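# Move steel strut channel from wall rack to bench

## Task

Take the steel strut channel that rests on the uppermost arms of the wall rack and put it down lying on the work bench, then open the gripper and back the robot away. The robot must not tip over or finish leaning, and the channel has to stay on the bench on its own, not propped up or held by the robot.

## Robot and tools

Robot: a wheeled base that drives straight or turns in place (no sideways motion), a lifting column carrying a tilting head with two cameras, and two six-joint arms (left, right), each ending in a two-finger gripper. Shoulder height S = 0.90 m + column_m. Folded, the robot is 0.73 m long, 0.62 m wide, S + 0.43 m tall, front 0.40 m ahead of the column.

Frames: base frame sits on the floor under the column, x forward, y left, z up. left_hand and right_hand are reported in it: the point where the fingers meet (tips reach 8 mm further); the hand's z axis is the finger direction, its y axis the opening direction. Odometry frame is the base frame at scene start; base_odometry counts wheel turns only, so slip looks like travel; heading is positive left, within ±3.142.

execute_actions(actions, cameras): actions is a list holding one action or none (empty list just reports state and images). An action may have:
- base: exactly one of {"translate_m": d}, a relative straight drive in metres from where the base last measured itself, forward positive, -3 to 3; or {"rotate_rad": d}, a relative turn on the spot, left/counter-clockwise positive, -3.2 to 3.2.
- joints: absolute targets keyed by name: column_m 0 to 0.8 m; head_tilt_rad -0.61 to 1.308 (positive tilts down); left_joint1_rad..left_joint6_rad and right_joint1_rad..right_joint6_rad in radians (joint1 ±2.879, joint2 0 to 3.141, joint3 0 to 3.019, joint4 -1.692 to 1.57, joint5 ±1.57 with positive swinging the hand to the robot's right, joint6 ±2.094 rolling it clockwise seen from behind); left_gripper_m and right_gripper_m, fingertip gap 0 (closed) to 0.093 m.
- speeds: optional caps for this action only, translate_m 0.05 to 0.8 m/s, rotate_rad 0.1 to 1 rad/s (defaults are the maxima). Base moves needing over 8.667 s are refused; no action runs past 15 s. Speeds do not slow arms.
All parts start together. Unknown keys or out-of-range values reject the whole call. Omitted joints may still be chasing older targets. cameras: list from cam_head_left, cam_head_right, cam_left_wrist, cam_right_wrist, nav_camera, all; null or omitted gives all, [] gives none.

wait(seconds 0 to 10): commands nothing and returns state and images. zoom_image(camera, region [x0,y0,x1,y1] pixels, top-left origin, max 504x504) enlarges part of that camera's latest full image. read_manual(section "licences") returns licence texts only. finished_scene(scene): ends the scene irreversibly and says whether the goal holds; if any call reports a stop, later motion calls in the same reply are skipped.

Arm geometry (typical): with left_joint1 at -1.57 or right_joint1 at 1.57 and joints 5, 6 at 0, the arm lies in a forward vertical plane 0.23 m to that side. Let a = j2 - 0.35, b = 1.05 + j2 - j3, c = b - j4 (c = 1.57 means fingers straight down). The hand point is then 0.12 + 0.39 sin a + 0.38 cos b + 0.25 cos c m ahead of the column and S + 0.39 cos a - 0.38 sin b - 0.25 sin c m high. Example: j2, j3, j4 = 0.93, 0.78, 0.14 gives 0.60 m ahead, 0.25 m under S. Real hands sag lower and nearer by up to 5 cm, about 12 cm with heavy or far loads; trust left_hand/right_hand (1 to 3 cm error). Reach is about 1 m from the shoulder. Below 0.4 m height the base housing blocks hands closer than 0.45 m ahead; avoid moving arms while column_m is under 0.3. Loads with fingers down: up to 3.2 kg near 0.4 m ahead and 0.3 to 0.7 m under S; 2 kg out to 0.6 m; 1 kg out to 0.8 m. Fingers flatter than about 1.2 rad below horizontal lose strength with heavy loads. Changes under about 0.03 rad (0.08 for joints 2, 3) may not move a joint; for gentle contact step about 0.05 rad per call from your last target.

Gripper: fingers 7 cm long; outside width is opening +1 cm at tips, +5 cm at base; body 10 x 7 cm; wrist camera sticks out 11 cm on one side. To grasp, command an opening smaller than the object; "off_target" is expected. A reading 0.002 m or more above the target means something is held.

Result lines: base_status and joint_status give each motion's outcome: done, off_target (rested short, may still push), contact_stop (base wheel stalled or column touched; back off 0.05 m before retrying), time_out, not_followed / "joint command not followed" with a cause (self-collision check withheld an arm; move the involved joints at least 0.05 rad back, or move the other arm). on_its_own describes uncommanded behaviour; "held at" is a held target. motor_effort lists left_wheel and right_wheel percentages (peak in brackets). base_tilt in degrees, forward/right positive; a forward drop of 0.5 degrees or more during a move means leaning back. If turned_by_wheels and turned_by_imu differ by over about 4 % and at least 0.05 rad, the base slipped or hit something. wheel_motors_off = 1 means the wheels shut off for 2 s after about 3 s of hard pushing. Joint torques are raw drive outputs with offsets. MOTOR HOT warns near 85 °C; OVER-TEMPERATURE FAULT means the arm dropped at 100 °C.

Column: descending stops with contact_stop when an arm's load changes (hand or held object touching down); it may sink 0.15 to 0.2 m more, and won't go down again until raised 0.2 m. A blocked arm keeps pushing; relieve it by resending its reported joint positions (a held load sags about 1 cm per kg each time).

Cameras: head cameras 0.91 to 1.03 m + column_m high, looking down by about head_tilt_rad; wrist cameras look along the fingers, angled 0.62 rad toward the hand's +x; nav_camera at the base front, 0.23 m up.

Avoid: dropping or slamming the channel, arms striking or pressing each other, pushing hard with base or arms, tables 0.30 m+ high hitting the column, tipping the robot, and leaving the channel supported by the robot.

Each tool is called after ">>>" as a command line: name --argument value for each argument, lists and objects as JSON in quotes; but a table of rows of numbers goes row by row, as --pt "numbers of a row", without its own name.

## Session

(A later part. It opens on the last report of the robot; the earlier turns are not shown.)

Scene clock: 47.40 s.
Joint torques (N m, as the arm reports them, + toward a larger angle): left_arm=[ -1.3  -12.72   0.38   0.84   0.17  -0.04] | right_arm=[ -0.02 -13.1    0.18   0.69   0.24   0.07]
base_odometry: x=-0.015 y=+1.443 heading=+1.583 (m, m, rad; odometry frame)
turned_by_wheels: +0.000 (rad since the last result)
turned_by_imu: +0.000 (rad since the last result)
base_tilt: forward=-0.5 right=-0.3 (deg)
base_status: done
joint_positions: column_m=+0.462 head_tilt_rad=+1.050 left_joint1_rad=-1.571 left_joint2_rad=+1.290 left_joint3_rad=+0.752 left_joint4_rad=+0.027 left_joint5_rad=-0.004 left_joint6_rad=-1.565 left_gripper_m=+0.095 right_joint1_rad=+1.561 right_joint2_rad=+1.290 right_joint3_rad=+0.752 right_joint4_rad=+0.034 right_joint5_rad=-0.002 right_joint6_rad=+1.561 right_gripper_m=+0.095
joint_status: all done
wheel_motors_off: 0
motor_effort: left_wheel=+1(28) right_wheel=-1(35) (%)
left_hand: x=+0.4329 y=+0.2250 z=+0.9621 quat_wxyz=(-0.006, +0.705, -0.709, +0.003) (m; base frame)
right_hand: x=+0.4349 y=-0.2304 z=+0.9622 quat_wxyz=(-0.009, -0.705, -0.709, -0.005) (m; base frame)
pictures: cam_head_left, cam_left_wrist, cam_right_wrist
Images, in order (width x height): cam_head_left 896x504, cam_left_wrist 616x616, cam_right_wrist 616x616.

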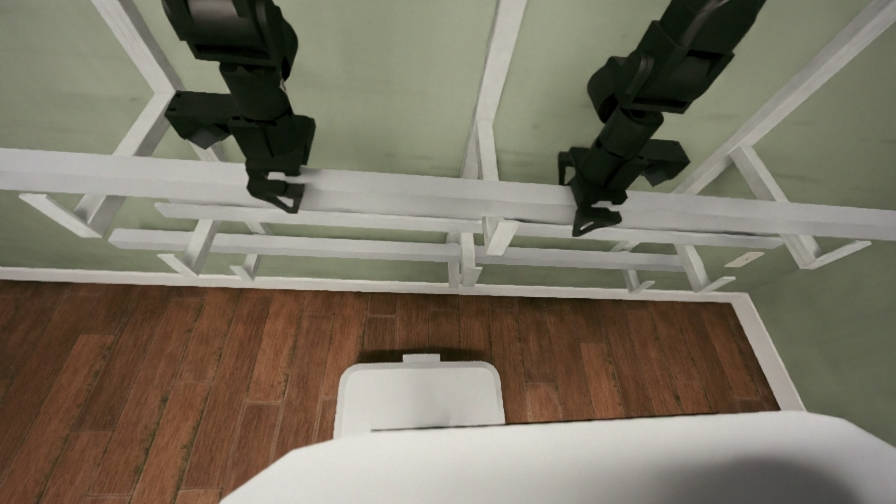

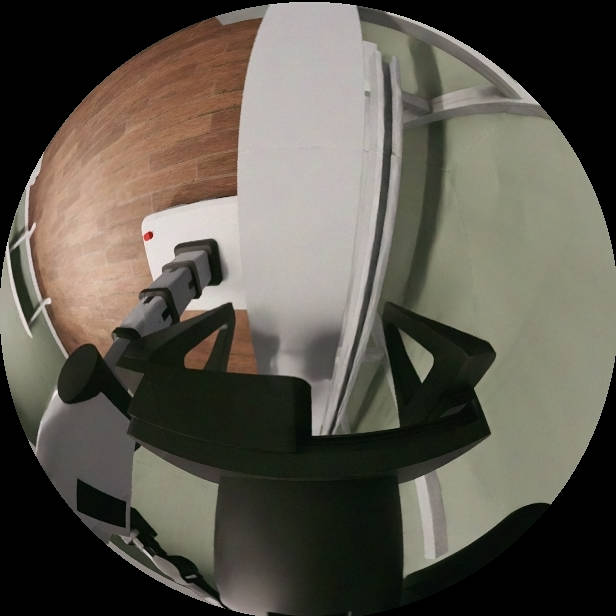

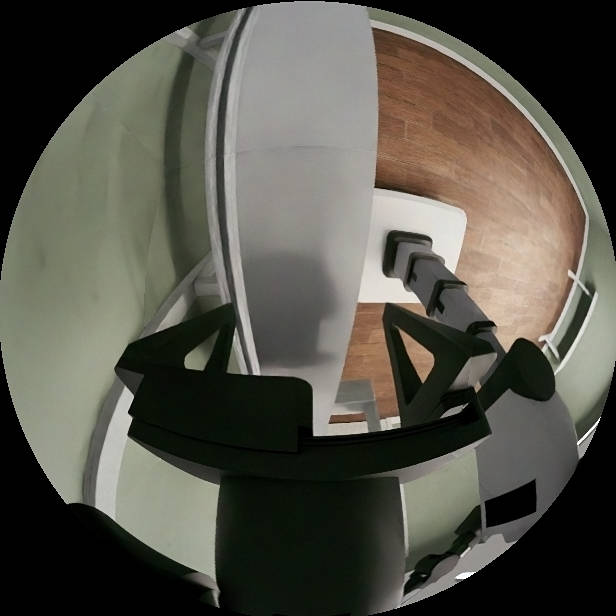

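>>> execute_actions --actions '[{"joints":{"left_gripper_m":0.0,"right_gripper_m":0.0}}]' --cameras '["cam_left_wrist","cam_right_wrist"]'

>>> execute_actions --actions '[{"joints":{"column_m":0.52}}]' --cameras '["cam_head_left","cam_left_wrist","cam_right_wrist"]'

Scene clock: 49.87 s.
Joint torques (N m, as the arm reports them, + toward a larger angle): left_arm=[ -1.39 -12.44   1.18   0.8    0.07  -0.2 ] | right_arm=[  0.02 -13.02  -0.09   0.39   0.25  -0.03]
base_odometry: x=-0.015 y=+1.443 heading=+1.583 (m, m, rad; odometry frame)
turned_by_wheels: +0.000 (rad since the last result)
turned_by_imu: +0.000 (rad since the last result)
base_tilt: forward=-0.5 right=-0.3 (deg)
base_status: not commanded
joint_positions: column_m=+0.462 head_tilt_rad=+1.050 left_joint1_rad=-1.571 left_joint2_rad=+1.293 left_joint3_rad=+0.743 left_joint4_rad=+0.026 left_joint5_rad=-0.002 left_joint6_rad=-1.550 left_gripper_m=+0.041 right_joint1_rad=+1.561 right_joint2_rad=+1.291 right_joint3_rad=+0.757 right_joint4_rad=+0.041 right_joint5_rad=-0.002 right_joint6_rad=+1.569 right_gripper_m=+0.041
joint_status: left_gripper_m off_target (ended at +0.041, target +0.000); right_gripper_m off_target (ended at +0.041, target +0.000)
wheel_motors_off: 0
motor_effort: left_wheel=+1(2) right_wheel=-3(3) (%)
left_hand: x=+0.4258 y=+0.2246 z=+0.9612 quat_wxyz=(+0.000, +0.700, -0.714, -0.001) (m; base frame)
right_hand: x=+0.4392 y=-0.2304 z=+0.9621 quat_wxyz=(-0.013, -0.708, -0.706, -0.008) (m; base frame)
pictures: cam_left_wrist, cam_right_wrist
Images, in order (width x height): cam_left_wrist 616x616, cam_right_wrist 616x616.

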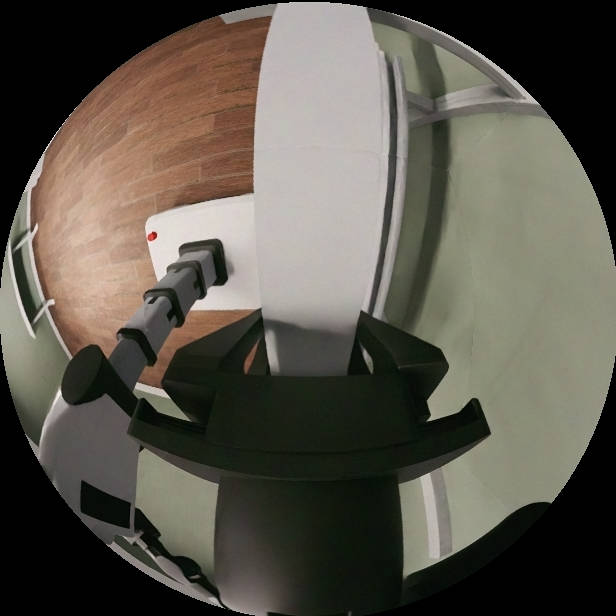

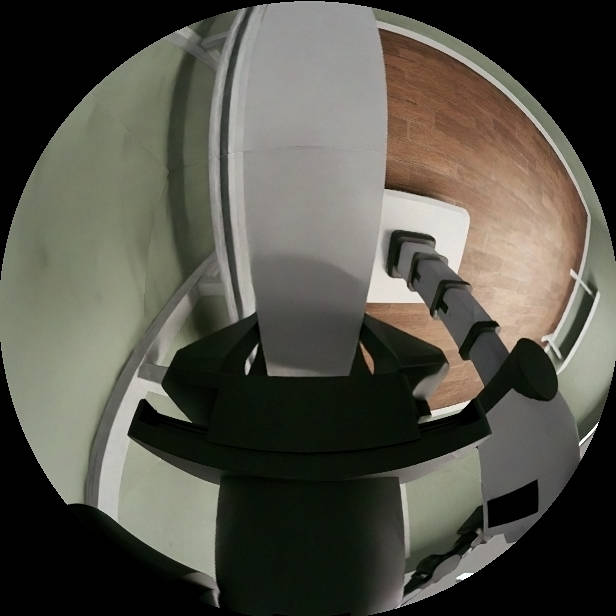

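Scene clock: 51.23 s.
Joint torques (N m, as the arm reports them, + toward a larger angle): left_arm=[ -1.26 -17.9   -0.1    0.47   0.08  -0.19] | right_arm=[  0.01 -20.38  -1.9   -0.28   0.32   0.02]
base_odometry: x=-0.015 y=+1.443 heading=+1.583 (m, m, rad; odometry frame)
turned_by_wheels: +0.000 (rad since the last result)
turned_by_imu: +0.000 (rad since the last result)
base_tilt: forward=-0.4 right=-0.3 (deg)
base_status: not commanded
joint_positions: column_m=+0.520 head_tilt_rad=+1.050 left_joint1_rad=-1.571 left_joint2_rad=+1.359 left_joint3_rad=+0.747 left_joint4_rad=+0.031 left_joint5_rad=-0.002 left_joint6_rad=-1.551 left_gripper_m=+0.041 right_joint1_rad=+1.561 right_joint2_rad=+1.375 right_joint3_rad=+0.773 right_joint4_rad=+0.055 right_joint5_rad=-0.003 right_joint6_rad=+1.564 right_gripper_m=+0.041
joint_status: all done
wheel_motors_off: 0
motor_effort: left_wheel=+1(2) right_wheel=-5(5) (%)
left_hand: x=+0.4022 y=+0.2246 z=+0.9998 quat_wxyz=(+0.020, +0.700, -0.714, -0.021) (m; base frame)
right_hand: x=+0.4180 y=-0.2302 z=+0.9941 quat_wxyz=(+0.006, -0.707, -0.708, +0.010) (m; base frame)
pictures: cam_head_left, cam_left_wrist, cam_right_wrist
Images, in order (width x height): cam_head_left 896x504, cam_left_wrist 616x616, cam_right_wrist 616x616.

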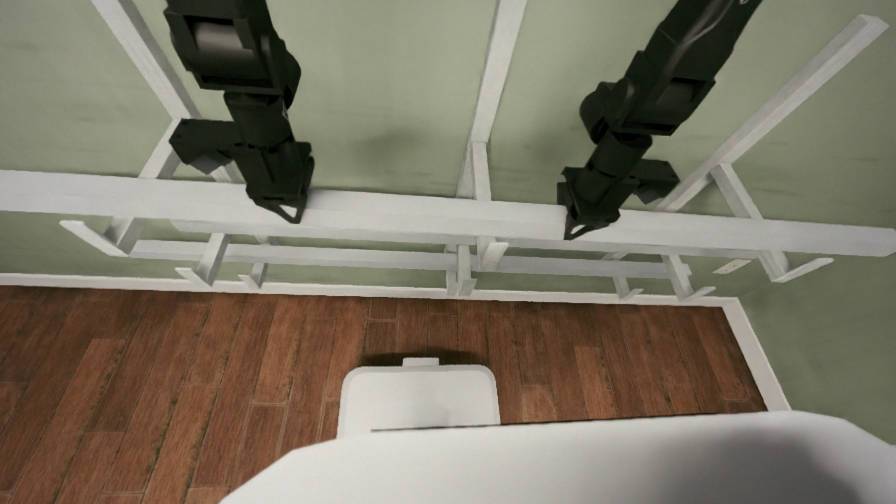

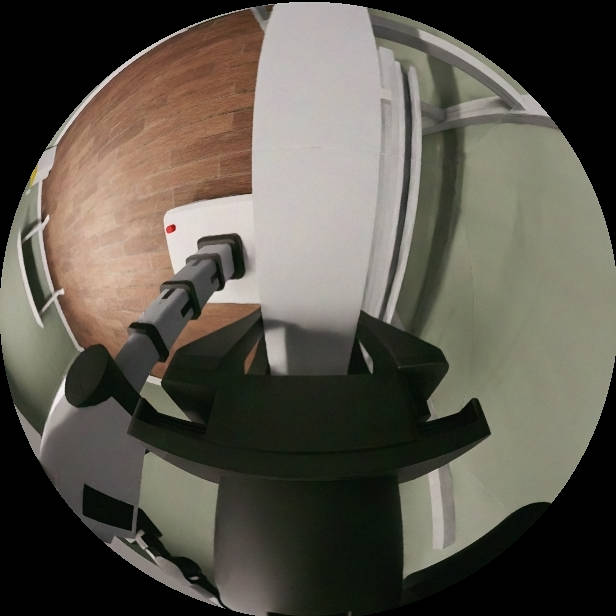

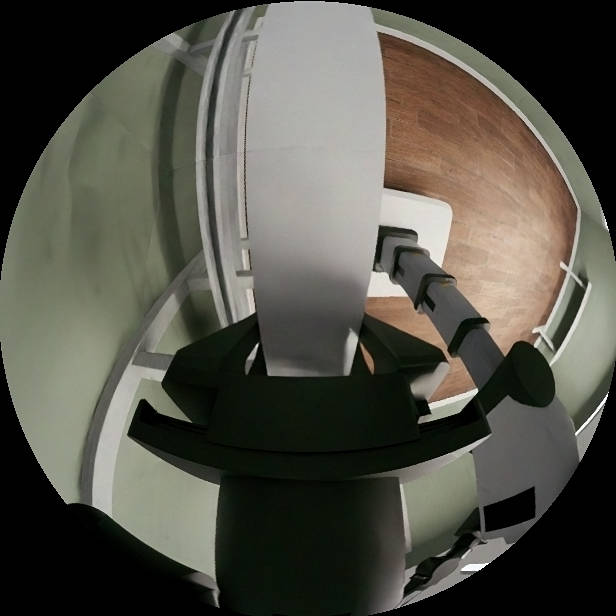

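>>> execute_actions --actions '[{"joints":{"column_m":0.65}}]' --cameras '["cam_head_left","cam_right_wrist"]'

Scene clock: 57.33 s.
Joint torques (N m, as the arm reports them, + toward a larger angle): left_arm=[ -1.47 -17.9   -0.09   0.5    0.07  -0.19] | right_arm=[  0.12 -20.27  -1.97  -0.3    0.32   0.03]
base_odometry: x=-0.015 y=+1.443 heading=+1.583 (m, m, rad; odometry frame)
turned_by_wheels: +0.000 (rad since the last result)
turned_by_imu: -0.001 (rad since the last result)
base_tilt: forward=-0.5 right=-0.3 (deg)
base_status: not commanded
joint_positions: column_m=+0.650 head_tilt_rad=+1.050 left_joint1_rad=-1.571 left_joint2_rad=+1.359 left_joint3_rad=+0.747 left_joint4_rad=+0.031 left_joint5_rad=-0.002 left_joint6_rad=-1.551 left_gripper_m=+0.041 right_joint1_rad=+1.561 right_joint2_rad=+1.375 right_joint3_rad=+0.773 right_joint4_rad=+0.055 right_joint5_rad=-0.003 right_joint6_rad=+1.564 right_gripper_m=+0.041
joint_status: all done
wheel_motors_off: 0
motor_effort: left_wheel=+2(2) right_wheel=-2(4) (%)
left_hand: x=+0.4022 y=+0.2246 z=+1.1298 quat_wxyz=(+0.020, +0.700, -0.714, -0.021) (m; base frame)
right_hand: x=+0.4180 y=-0.2302 z=+1.1241 quat_wxyz=(+0.006, -0.707, -0.708, +0.010) (m; base frame)
pictures: cam_head_left, cam_right_wrist
Images, in order (width x height): cam_head_left 896x504, cam_right_wrist 616x616.

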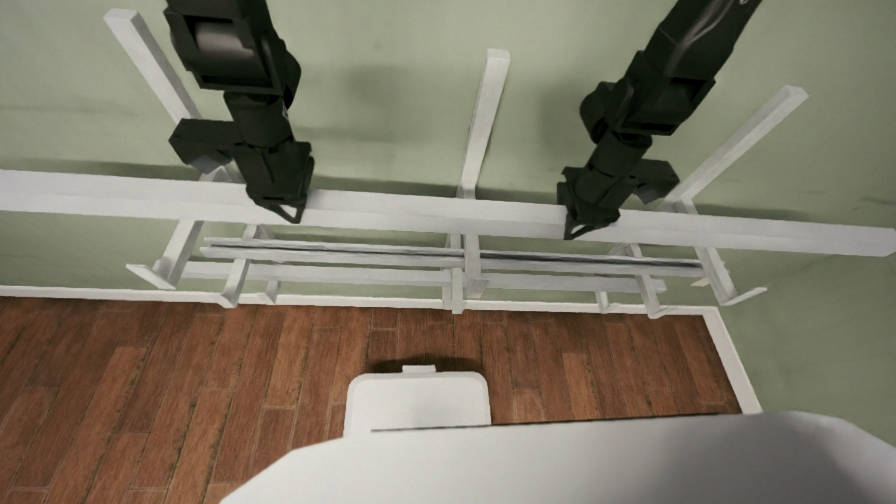

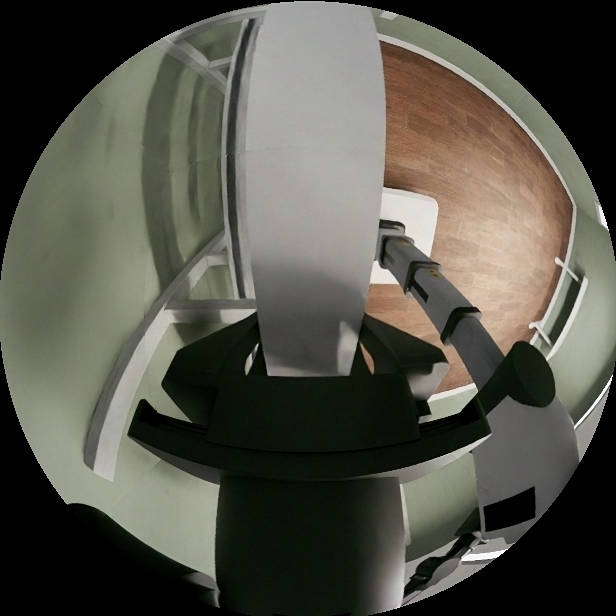

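>>> execute_actions --actions '[{"base":{"translate_m":-0.8},"joints":{"head_tilt_rad":0.6},"speeds":{"translate_m":0.45}}]' --cameras '["cam_head_left","cam_left_wrist","cam_right_wrist"]'

Scene clock: 63.13 s.
Joint torques (N m, as the arm reports them, + toward a larger angle): left_arm=[ -1.5  -17.66  -0.16   0.47   0.08  -0.2 ] | right_arm=[  0.08 -20.31  -1.96  -0.43   0.34   0.  ]
base_odometry: x=-0.005 y=+0.643 heading=+1.585 (m, m, rad; odometry frame)
turned_by_wheels: +0.002 (rad since the last result)
turned_by_imu: +0.003 (rad since the last result)
base_tilt: forward=-0.5 right=-0.3 (deg)
base_status: done
joint_positions: column_m=+0.650 head_tilt_rad=+0.617 left_joint1_rad=-1.571 left_joint2_rad=+1.360 left_joint3_rad=+0.748 left_joint4_rad=+0.031 left_joint5_rad=-0.002 left_joint6_rad=-1.550 left_gripper_m=+0.041 right_joint1_rad=+1.561 right_joint2_rad=+1.375 right_joint3_rad=+0.773 right_joint4_rad=+0.059 right_joint5_rad=-0.004 right_joint6_rad=+1.565 right_gripper_m=+0.041
joint_status: all done
wheel_motors_off: 0
motor_effort: left_wheel=+1(45) right_wheel=-1(59) (%)
left_hand: x=+0.4030 y=+0.2246 z=+1.1296 quat_wxyz=(+0.020, +0.699, -0.714, -0.020) (m; base frame)
right_hand: x=+0.4188 y=-0.2302 z=+1.1241 quat_wxyz=(+0.005, -0.707, -0.707, +0.009) (m; base frame)
pictures: cam_head_left, cam_left_wrist, cam_right_wrist
Images, in order (width x height): cam_head_left 896x504, cam_left_wrist 616x616, cam_right_wrist 616x616.

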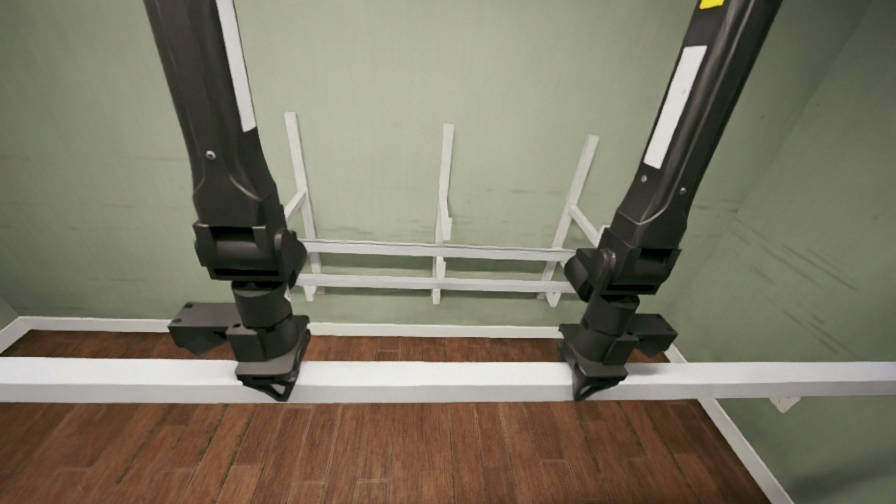

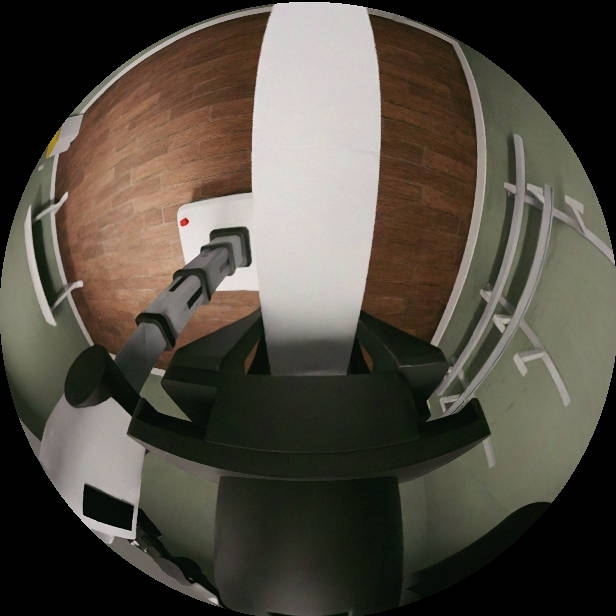

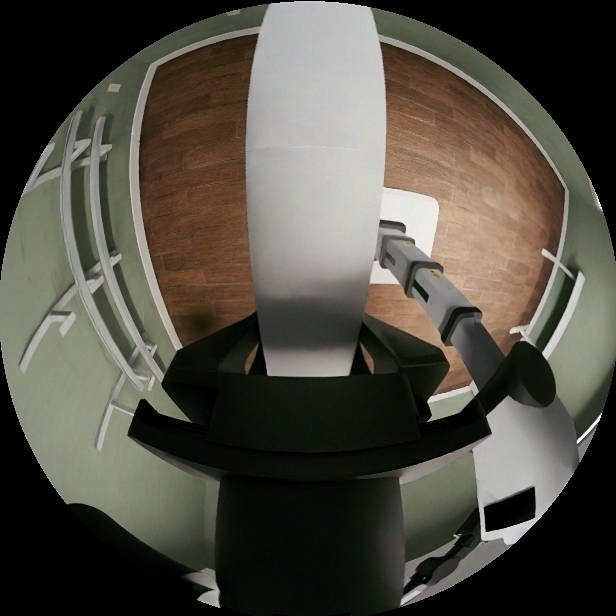

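>>> execute_actions --actions '[{"base":{"rotate_rad":3.16},"joints":{"head_tilt_rad":0.45},"speeds":{"rotate_rad":0.65}}]' --cameras '["cam_head_left","cam_head_right","cam_right_wrist","nav_camera"]'

Scene clock: 70.80 s.
Joint torques (N m, as the arm reports them, + toward a larger angle): left_arm=[ -1.58 -17.83  -0.43   0.46   0.04  -0.16] | right_arm=[ -0.05 -20.86  -2.49  -0.4    0.26   0.1 ]
base_odometry: x=-0.005 y=+0.643 heading=-1.539 (m, m, rad; odometry frame)
turned_by_wheels: +3.159 (rad since the last result)
turned_by_imu: +3.131 (rad since the last result)
base_tilt: forward=-0.4 right=-0.3 (deg)
base_status: done
joint_positions: column_m=+0.650 head_tilt_rad=+0.469 left_joint1_rad=-1.567 left_joint2_rad=+1.360 left_joint3_rad=+0.750 left_joint4_rad=+0.031 left_joint5_rad=-0.001 left_joint6_rad=-1.553 left_gripper_m=+0.041 right_joint1_rad=+1.566 right_joint2_rad=+1.375 right_joint3_rad=+0.781 right_joint4_rad=+0.058 right_joint5_rad=-0.001 right_joint6_rad=+1.559 right_gripper_m=+0.041
joint_status: all done
wheel_motors_off: 0
motor_effort: left_wheel=-4(41) right_wheel=+5(76) (%)
left_hand: x=+0.4042 y=+0.2268 z=+1.1295 quat_wxyz=(+0.018, +0.701, -0.712, -0.021) (m; base frame)
right_hand: x=+0.4235 y=-0.2279 z=+1.1238 quat_wxyz=(+0.003, -0.704, -0.710, +0.005) (m; base frame)
pictures: cam_head_left, cam_head_right, cam_right_wrist, nav_camera
Images, in order (width x height): cam_head_left 896x504, cam_head_right 896x504, cam_right_wrist 616x616, nav_camera 896x504.

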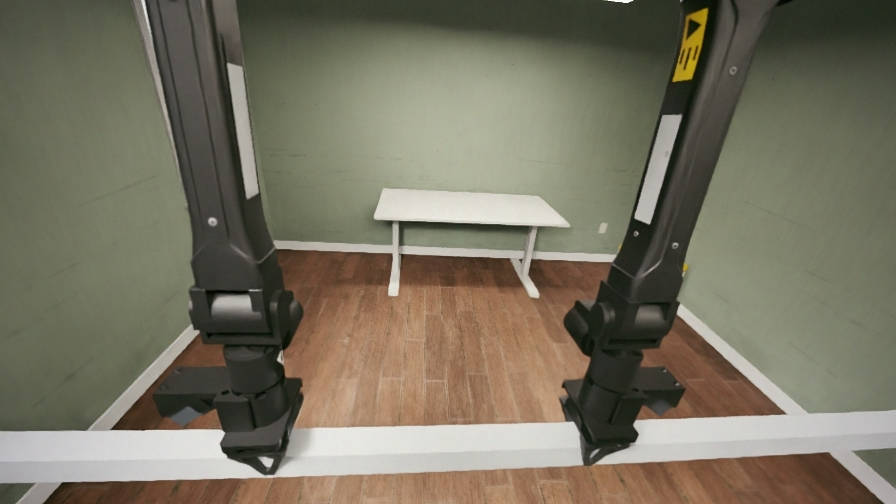

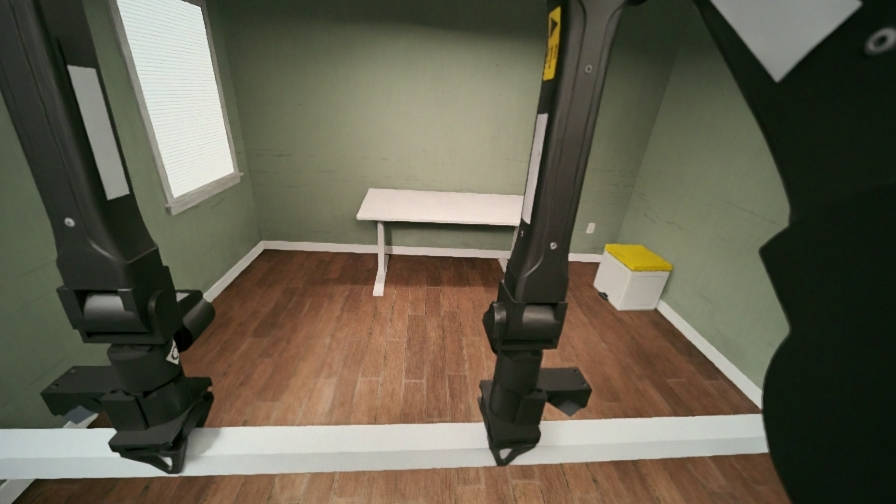

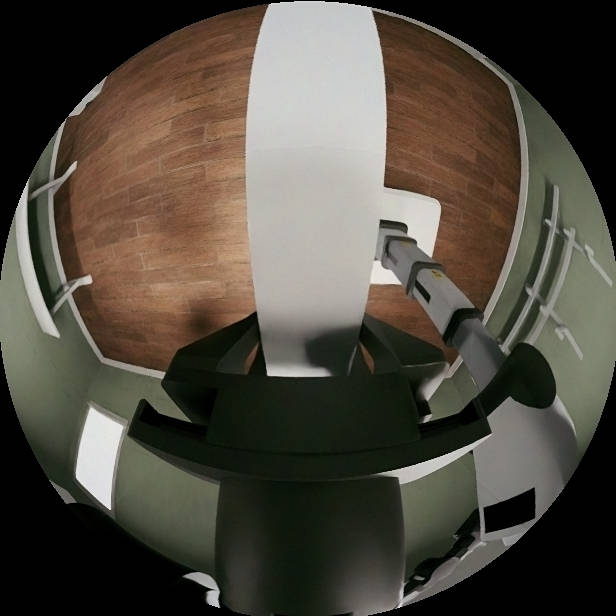

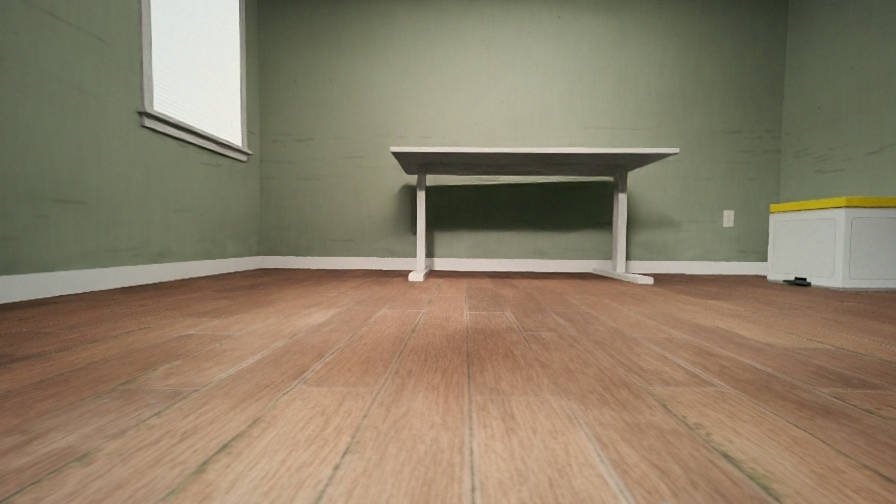

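>>> execute_actions --actions '[{"base":{"rotate_rad":-0.228},"joints":{"column_m":0.56},"speeds":{"rotate_rad":0.5}}]' --cameras '[]'

>>> execute_actions --actions '[{"base":{"translate_m":1.54},"joints":{"column_m":0.40,"head_tilt_rad":0.7},"speeds":{"translate_m":0.55}}]' --cameras '[]'

>>> execute_actions --actions '[{"base":{"rotate_rad":0.228},"speeds":{"rotate_rad":0.5}}]'

Scene clock: 81.37 s.
Joint torques (N m, as the arm reports them, + toward a larger angle): left_arm=[ -1.53 -17.63  -0.33   0.48  -0.03  -0.24] | right_arm=[ -0.07 -20.9   -1.96  -0.45   0.13   0.02]
base_odometry: x=-0.005 y=+0.643 heading=-1.766 (m, m, rad; odometry frame)
turned_by_wheels: -0.227 (rad since the last result)
turned_by_imu: -0.227 (rad since the last result)
base_tilt: forward=-0.5 right=-0.3 (deg)
base_status: done
joint_positions: column_m=+0.560 head_tilt_rad=+0.468 left_joint1_rad=-1.570 left_joint2_rad=+1.360 left_joint3_rad=+0.750 left_joint4_rad=+0.031 left_joint5_rad=+0.000 left_joint6_rad=-1.546 left_gripper_m=+0.041 right_joint1_rad=+1.564 right_joint2_rad=+1.375 right_joint3_rad=+0.774 right_joint4_rad=+0.060 right_joint5_rad=+0.001 right_joint6_rad=+1.566 right_gripper_m=+0.041
joint_status: all done
wheel_motors_off: 0
motor_effort: left_wheel=+7(29) right_wheel=-8(35) (%)
left_hand: x=+0.4040 y=+0.2250 z=+1.0396 quat_wxyz=(+0.020, +0.698, -0.715, -0.019) (m; base frame)
right_hand: x=+0.4197 y=-0.2295 z=+1.0342 quat_wxyz=(+0.004, -0.707, -0.708, +0.008) (m; base frame)
pictures: none
No camera images: the call's "cameras" was empty. Leave "cameras" out to get every camera's image.

Scene clock: 85.73 s.
Joint torques (N m, as the arm reports them, + toward a larger angle): left_arm=[ -1.41 -17.74  -0.67   0.43  -0.03  -0.24] | right_arm=[ -0.02 -20.77  -2.4   -0.44   0.13   0.01]
base_odometry: x=-0.303 y=-0.868 heading=-1.765 (m, m, rad; odometry frame)
turned_by_wheels: +0.002 (rad since the last result)
turned_by_imu: -0.002 (rad since the last result)
base_tilt: forward=-0.5 right=-0.3 (deg)
base_status: done
joint_positions: column_m=+0.400 head_tilt_rad=+0.703 left_joint1_rad=-1.570 left_joint2_rad=+1.359 left_joint3_rad=+0.754 left_joint4_rad=+0.031 left_joint5_rad=+0.000 left_joint6_rad=-1.546 left_gripper_m=+0.041 right_joint1_rad=+1.564 right_joint2_rad=+1.375 right_joint3_rad=+0.779 right_joint4_rad=+0.060 right_joint5_rad=+0.001 right_joint6_rad=+1.565 right_gripper_m=+0.041
joint_status: all done
wheel_motors_off: 0
motor_effort: left_wheel=+1(65) right_wheel=+0(55) (%)
left_hand: x=+0.4065 y=+0.2250 z=+0.8796 quat_wxyz=(+0.018, +0.698, -0.715, -0.018) (m; base frame)
right_hand: x=+0.4228 y=-0.2295 z=+0.8739 quat_wxyz=(+0.002, -0.706, -0.708, +0.007) (m; base frame)
pictures: none
No camera images: the call's "cameras" was empty. Leave "cameras" out to get every camera's image.

Scene clock: 87.27 s.
Joint torques (N m, as the arm reports them, + toward a larger angle): left_arm=[ -2.   -17.85  -0.33   0.43  -0.03  -0.18] | right_arm=[  0.13 -20.7   -2.54  -0.5    0.16   0.09]
base_odometry: x=-0.303 y=-0.868 heading=-1.538 (m, m, rad; odometry frame)
turned_by_wheels: +0.227 (rad since the last result)
turned_by_imu: +0.223 (rad since the last result)
base_tilt: forward=-0.5 right=-0.3 (deg)
base_status: done
joint_positions: column_m=+0.400 head_tilt_rad=+0.703 left_joint1_rad=-1.566 left_joint2_rad=+1.359 left_joint3_rad=+0.750 left_joint4_rad=+0.031 left_joint5_rad=+0.000 left_joint6_rad=-1.551 left_gripper_m=+0.041 right_joint1_rad=+1.566 right_joint2_rad=+1.375 right_joint3_rad=+0.782 right_joint4_rad=+0.060 right_joint5_rad=+0.000 right_joint6_rad=+1.560 right_gripper_m=+0.041
joint_status: not commanded
wheel_motors_off: 0
motor_effort: left_wheel=-1(55) right_wheel=+1(55) (%)
left_hand: x=+0.4041 y=+0.2270 z=+0.8797 quat_wxyz=(+0.018, +0.701, -0.713, -0.021) (m; base frame)
right_hand: x=+0.4244 y=-0.2281 z=+0.8738 quat_wxyz=(+0.002, -0.704, -0.710, +0.005) (m; base frame)
pictures: cam_head_left, cam_head_right, cam_left_wrist, cam_right_wrist, nav_camera
Images, in order (width x height): cam_head_left 896x504, cam_head_right 896x504, cam_left_wrist 616x616, cam_right_wrist 616x616, nav_camera 896x504.

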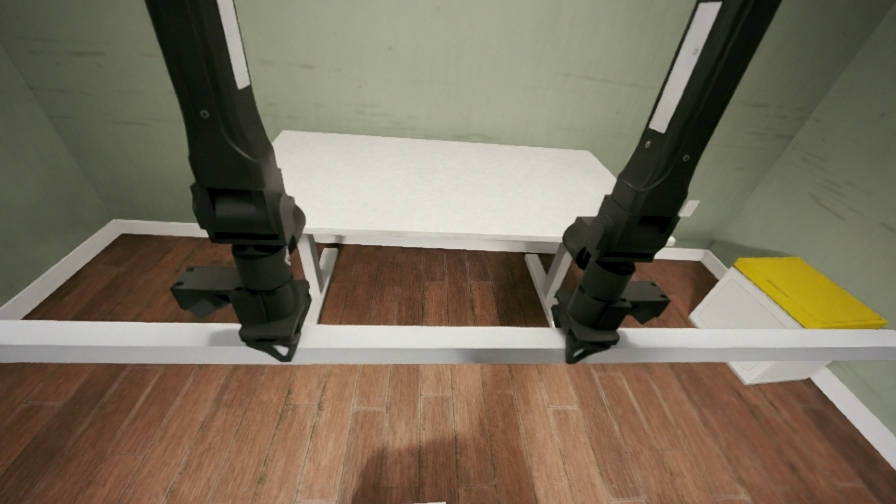

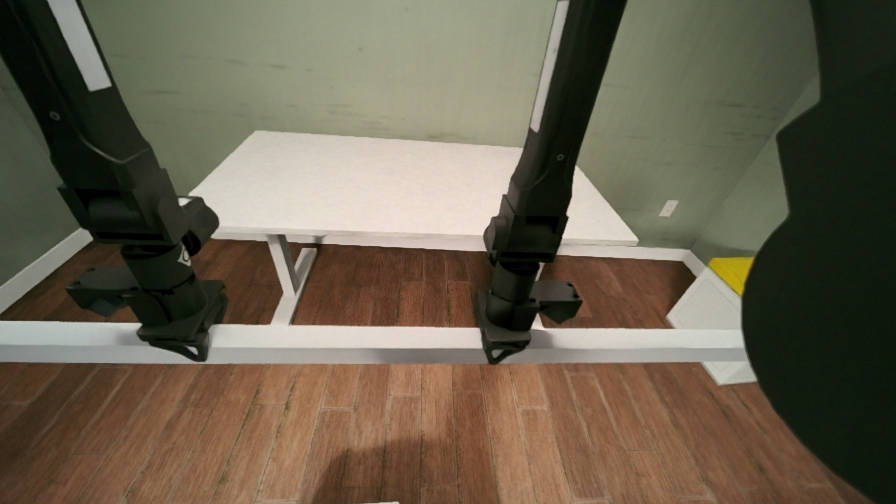

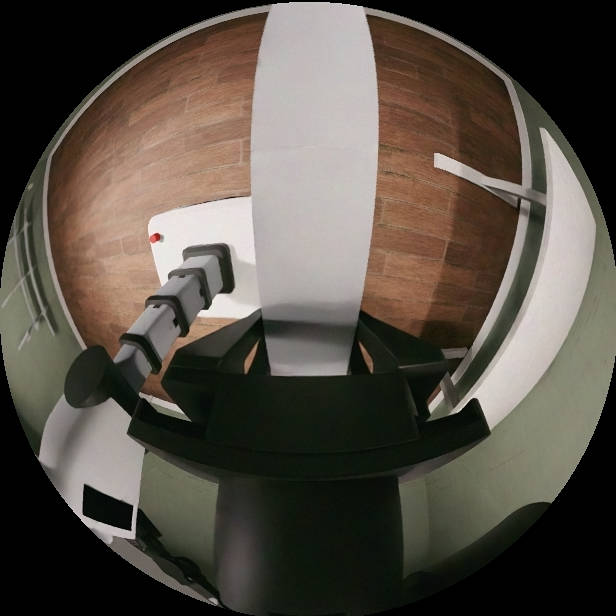

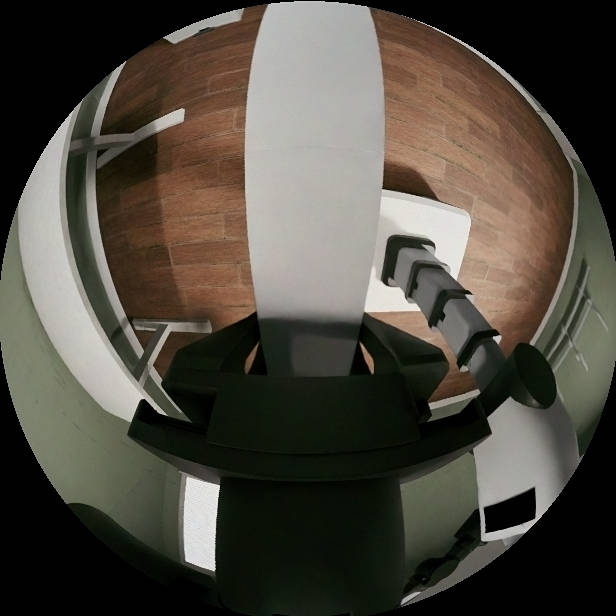

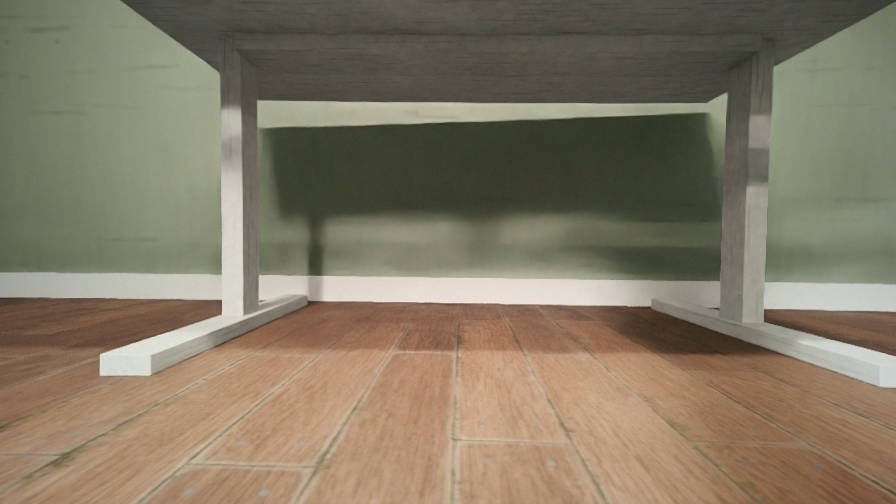

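>>> execute_actions --actions '[{"base":{"rotate_rad":-0.045},"speeds":{"rotate_rad":0.4}}]' --cameras '[]'

>>> execute_actions --actions '[{"base":{"translate_m":0.74},"joints":{"column_m":0.36,"head_tilt_rad":1.1},"speeds":{"translate_m":0.4}}]'

Scene clock: 92.60 s.
Joint torques (N m, as the arm reports them, + toward a larger angle): left_arm=[ -1.5  -17.46  -0.18   0.5   -0.05  -0.25] | right_arm=[ -0.36 -20.21  -2.15  -0.51   0.17   0.03]
base_odometry: x=-0.303 y=-0.868 heading=-1.582 (m, m, rad; odometry frame)
turned_by_wheels: -0.044 (rad since the last result)
turned_by_imu: -0.044 (rad since the last result)
base_tilt: forward=-0.5 right=-0.3 (deg)
base_status: done
joint_positions: column_m=+0.400 head_tilt_rad=+0.703 left_joint1_rad=-1.569 left_joint2_rad=+1.359 left_joint3_rad=+0.749 left_joint4_rad=+0.031 left_joint5_rad=+0.000 left_joint6_rad=-1.546 left_gripper_m=+0.041 right_joint1_rad=+1.564 right_joint2_rad=+1.375 right_joint3_rad=+0.775 right_joint4_rad=+0.060 right_joint5_rad=+0.001 right_joint6_rad=+1.566 right_gripper_m=+0.041
joint_status: not commanded
wheel_motors_off: 0
motor_effort: left_wheel=+1(45) right_wheel=-1(15) (%)
left_hand: x=+0.4034 y=+0.2252 z=+0.8798 quat_wxyz=(+0.020, +0.698, -0.715, -0.020) (m; base frame)
right_hand: x=+0.4203 y=-0.2295 z=+0.8740 quat_wxyz=(+0.003, -0.707, -0.708, +0.008) (m; base frame)
pictures: none
No camera images: the call's "cameras" was empty. Leave "cameras" out to get every camera's image.

Scene clock: 95.73 s.
Joint torques (N m, as the arm reports them, + toward a larger angle): left_arm=[ -1.41 -17.95  -0.61   0.49  -0.02  -0.23] | right_arm=[ -0.36 -20.88  -2.38  -0.58   0.15   0.03]
base_odometry: x=-0.311 y=-1.608 heading=-1.580 (m, m, rad; odometry frame)
turned_by_wheels: +0.002 (rad since the last result)
turned_by_imu: +0.000 (rad since the last result)
base_tilt: forward=-0.4 right=-0.3 (deg)
base_status: done
joint_positions: column_m=+0.360 head_tilt_rad=+1.100 left_joint1_rad=-1.569 left_joint2_rad=+1.360 left_joint3_rad=+0.753 left_joint4_rad=+0.031 left_joint5_rad=+0.000 left_joint6_rad=-1.547 left_gripper_m=+0.041 right_joint1_rad=+1.564 right_joint2_rad=+1.375 right_joint3_rad=+0.781 right_joint4_rad=+0.062 right_joint5_rad=+0.001 right_joint6_rad=+1.565 right_gripper_m=+0.041
joint_status: all done
wheel_motors_off: 0
motor_effort: left_wheel=+1(65) right_wheel=-1(55) (%)
left_hand: x=+0.4059 y=+0.2252 z=+0.8395 quat_wxyz=(+0.018, +0.699, -0.715, -0.018) (m; base frame)
right_hand: x=+0.4243 y=-0.2295 z=+0.8337 quat_wxyz=(+0.001, -0.706, -0.708, +0.006) (m; base frame)
pictures: cam_head_left, cam_head_right, cam_left_wrist, cam_right_wrist, nav_camera
Images, in order (width x height): cam_head_left 896x504, cam_head_right 896x504, cam_left_wrist 616x616, cam_right_wrist 616x616, nav_camera 896x504.

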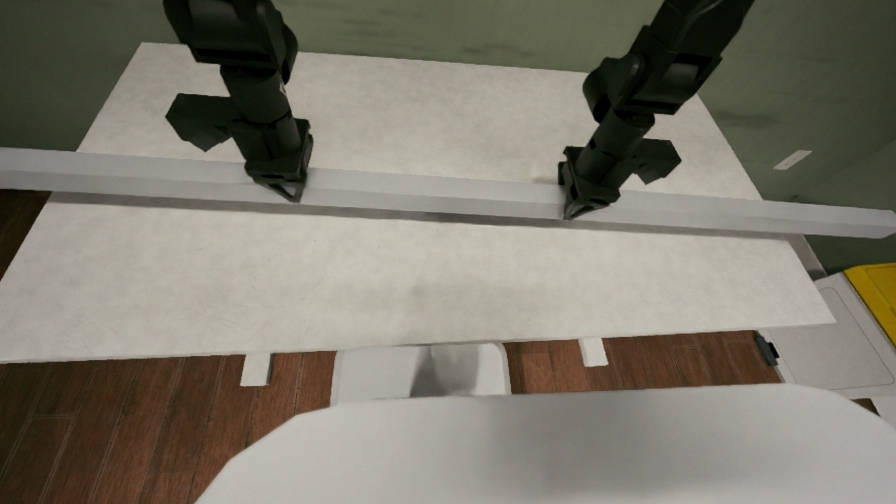

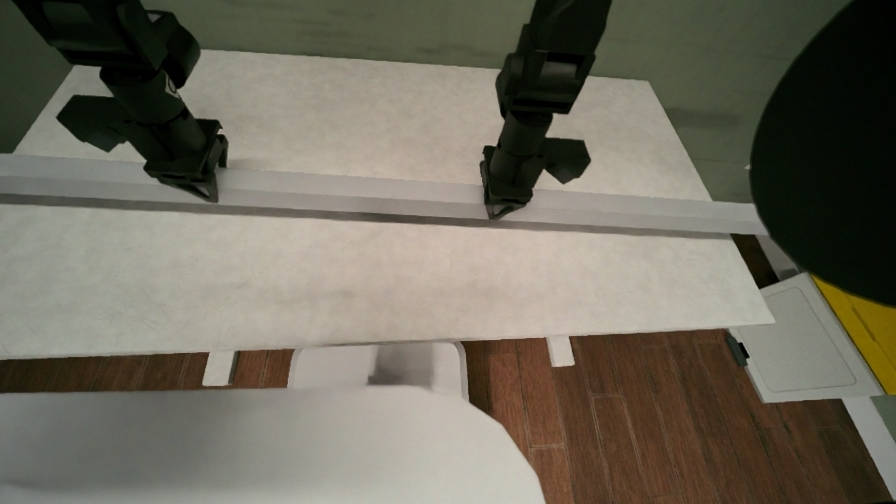

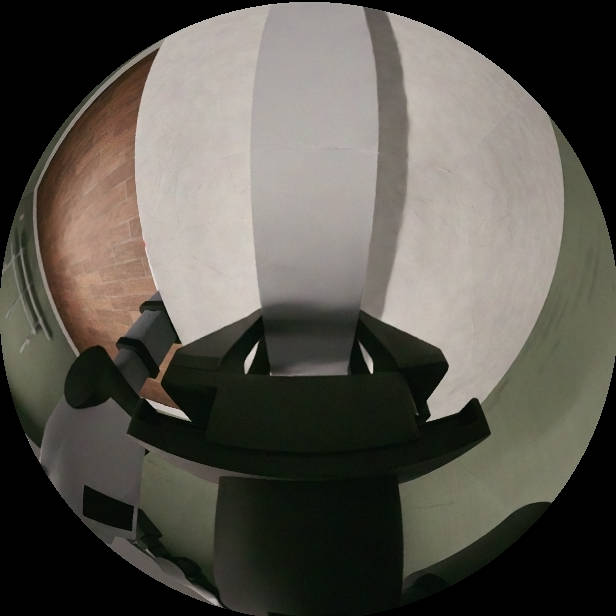

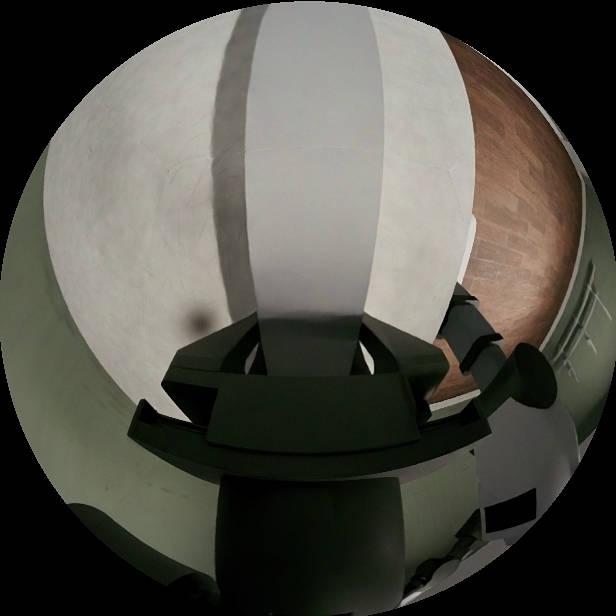

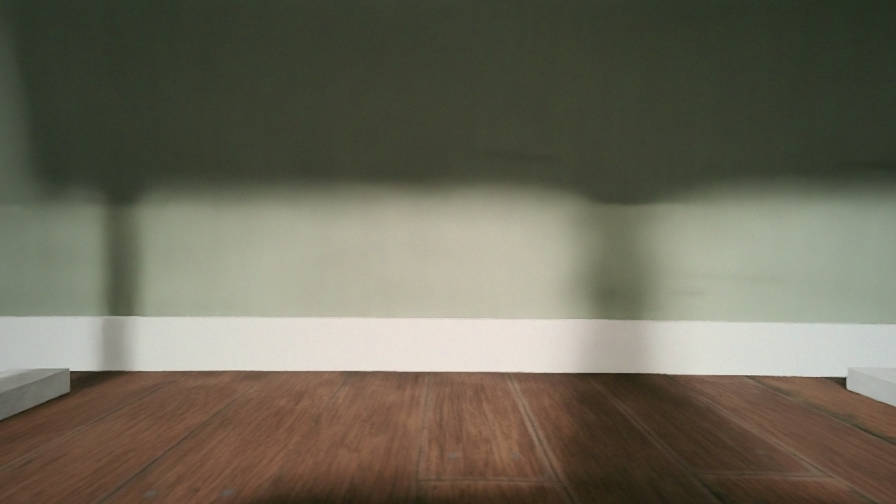

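>>> execute_actions --actions '[{"joints":{"column_m":0.295}}]' --cameras '["cam_head_left","cam_right_wrist"]'

Scene clock: 99.93 s.
Joint torques (N m, as the arm reports them, + toward a larger angle): left_arm=[ -1.7  -17.82  -0.66   0.41  -0.02  -0.22] | right_arm=[ -0.01 -20.68  -2.46  -0.69   0.14   0.03]
base_odometry: x=-0.311 y=-1.608 heading=-1.580 (m, m, rad; odometry frame)
turned_by_wheels: +0.000 (rad since the last result)
turned_by_imu: +0.000 (rad since the last result)
base_tilt: forward=-0.5 right=-0.3 (deg)
base_status: not commanded
joint_positions: column_m=+0.295 head_tilt_rad=+1.100 left_joint1_rad=-1.569 left_joint2_rad=+1.360 left_joint3_rad=+0.753 left_joint4_rad=+0.031 left_joint5_rad=+0.000 left_joint6_rad=-1.547 left_gripper_m=+0.041 right_joint1_rad=+1.564 right_joint2_rad=+1.375 right_joint3_rad=+0.781 right_joint4_rad=+0.062 right_joint5_rad=+0.001 right_joint6_rad=+1.564 right_gripper_m=+0.041
joint_status: all done
wheel_motors_off: 0
motor_effort: left_wheel=+3(3) right_wheel=-4(4) (%)
left_hand: x=+0.4059 y=+0.2252 z=+0.7745 quat_wxyz=(+0.018, +0.699, -0.715, -0.018) (m; base frame)
right_hand: x=+0.4243 y=-0.2295 z=+0.7687 quat_wxyz=(+0.001, -0.706, -0.708, +0.006) (m; base frame)
pictures: cam_head_left, cam_right_wrist
Images, in order (width x height): cam_head_left 896x504, cam_right_wrist 616x616.

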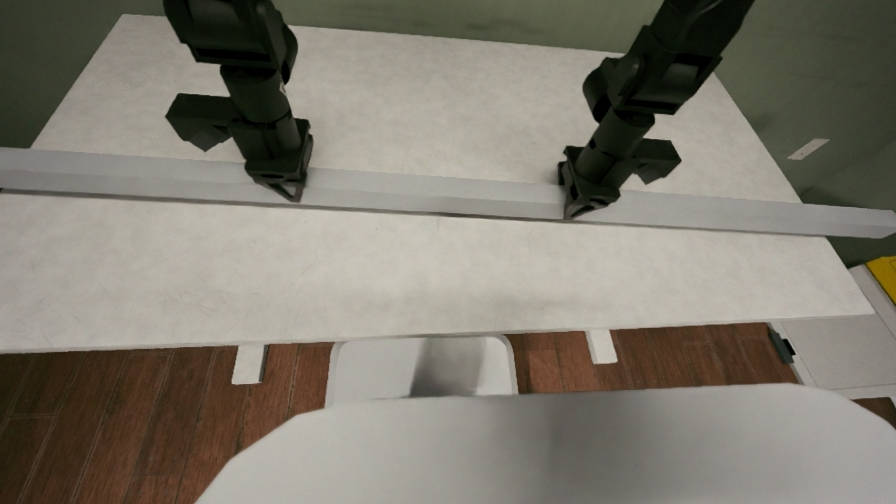

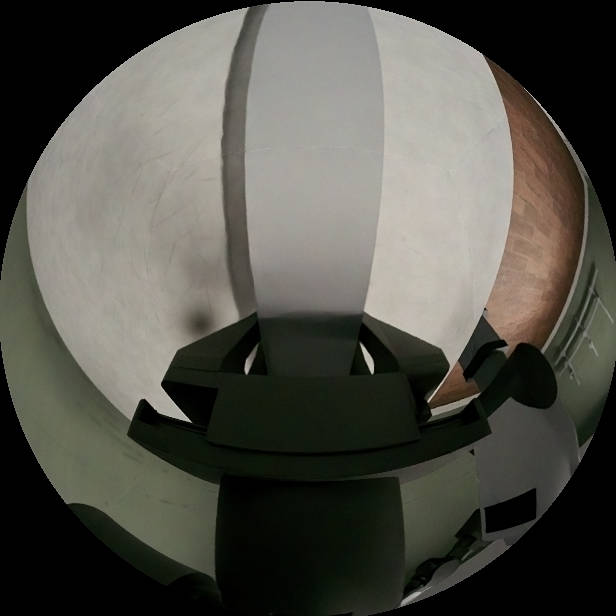

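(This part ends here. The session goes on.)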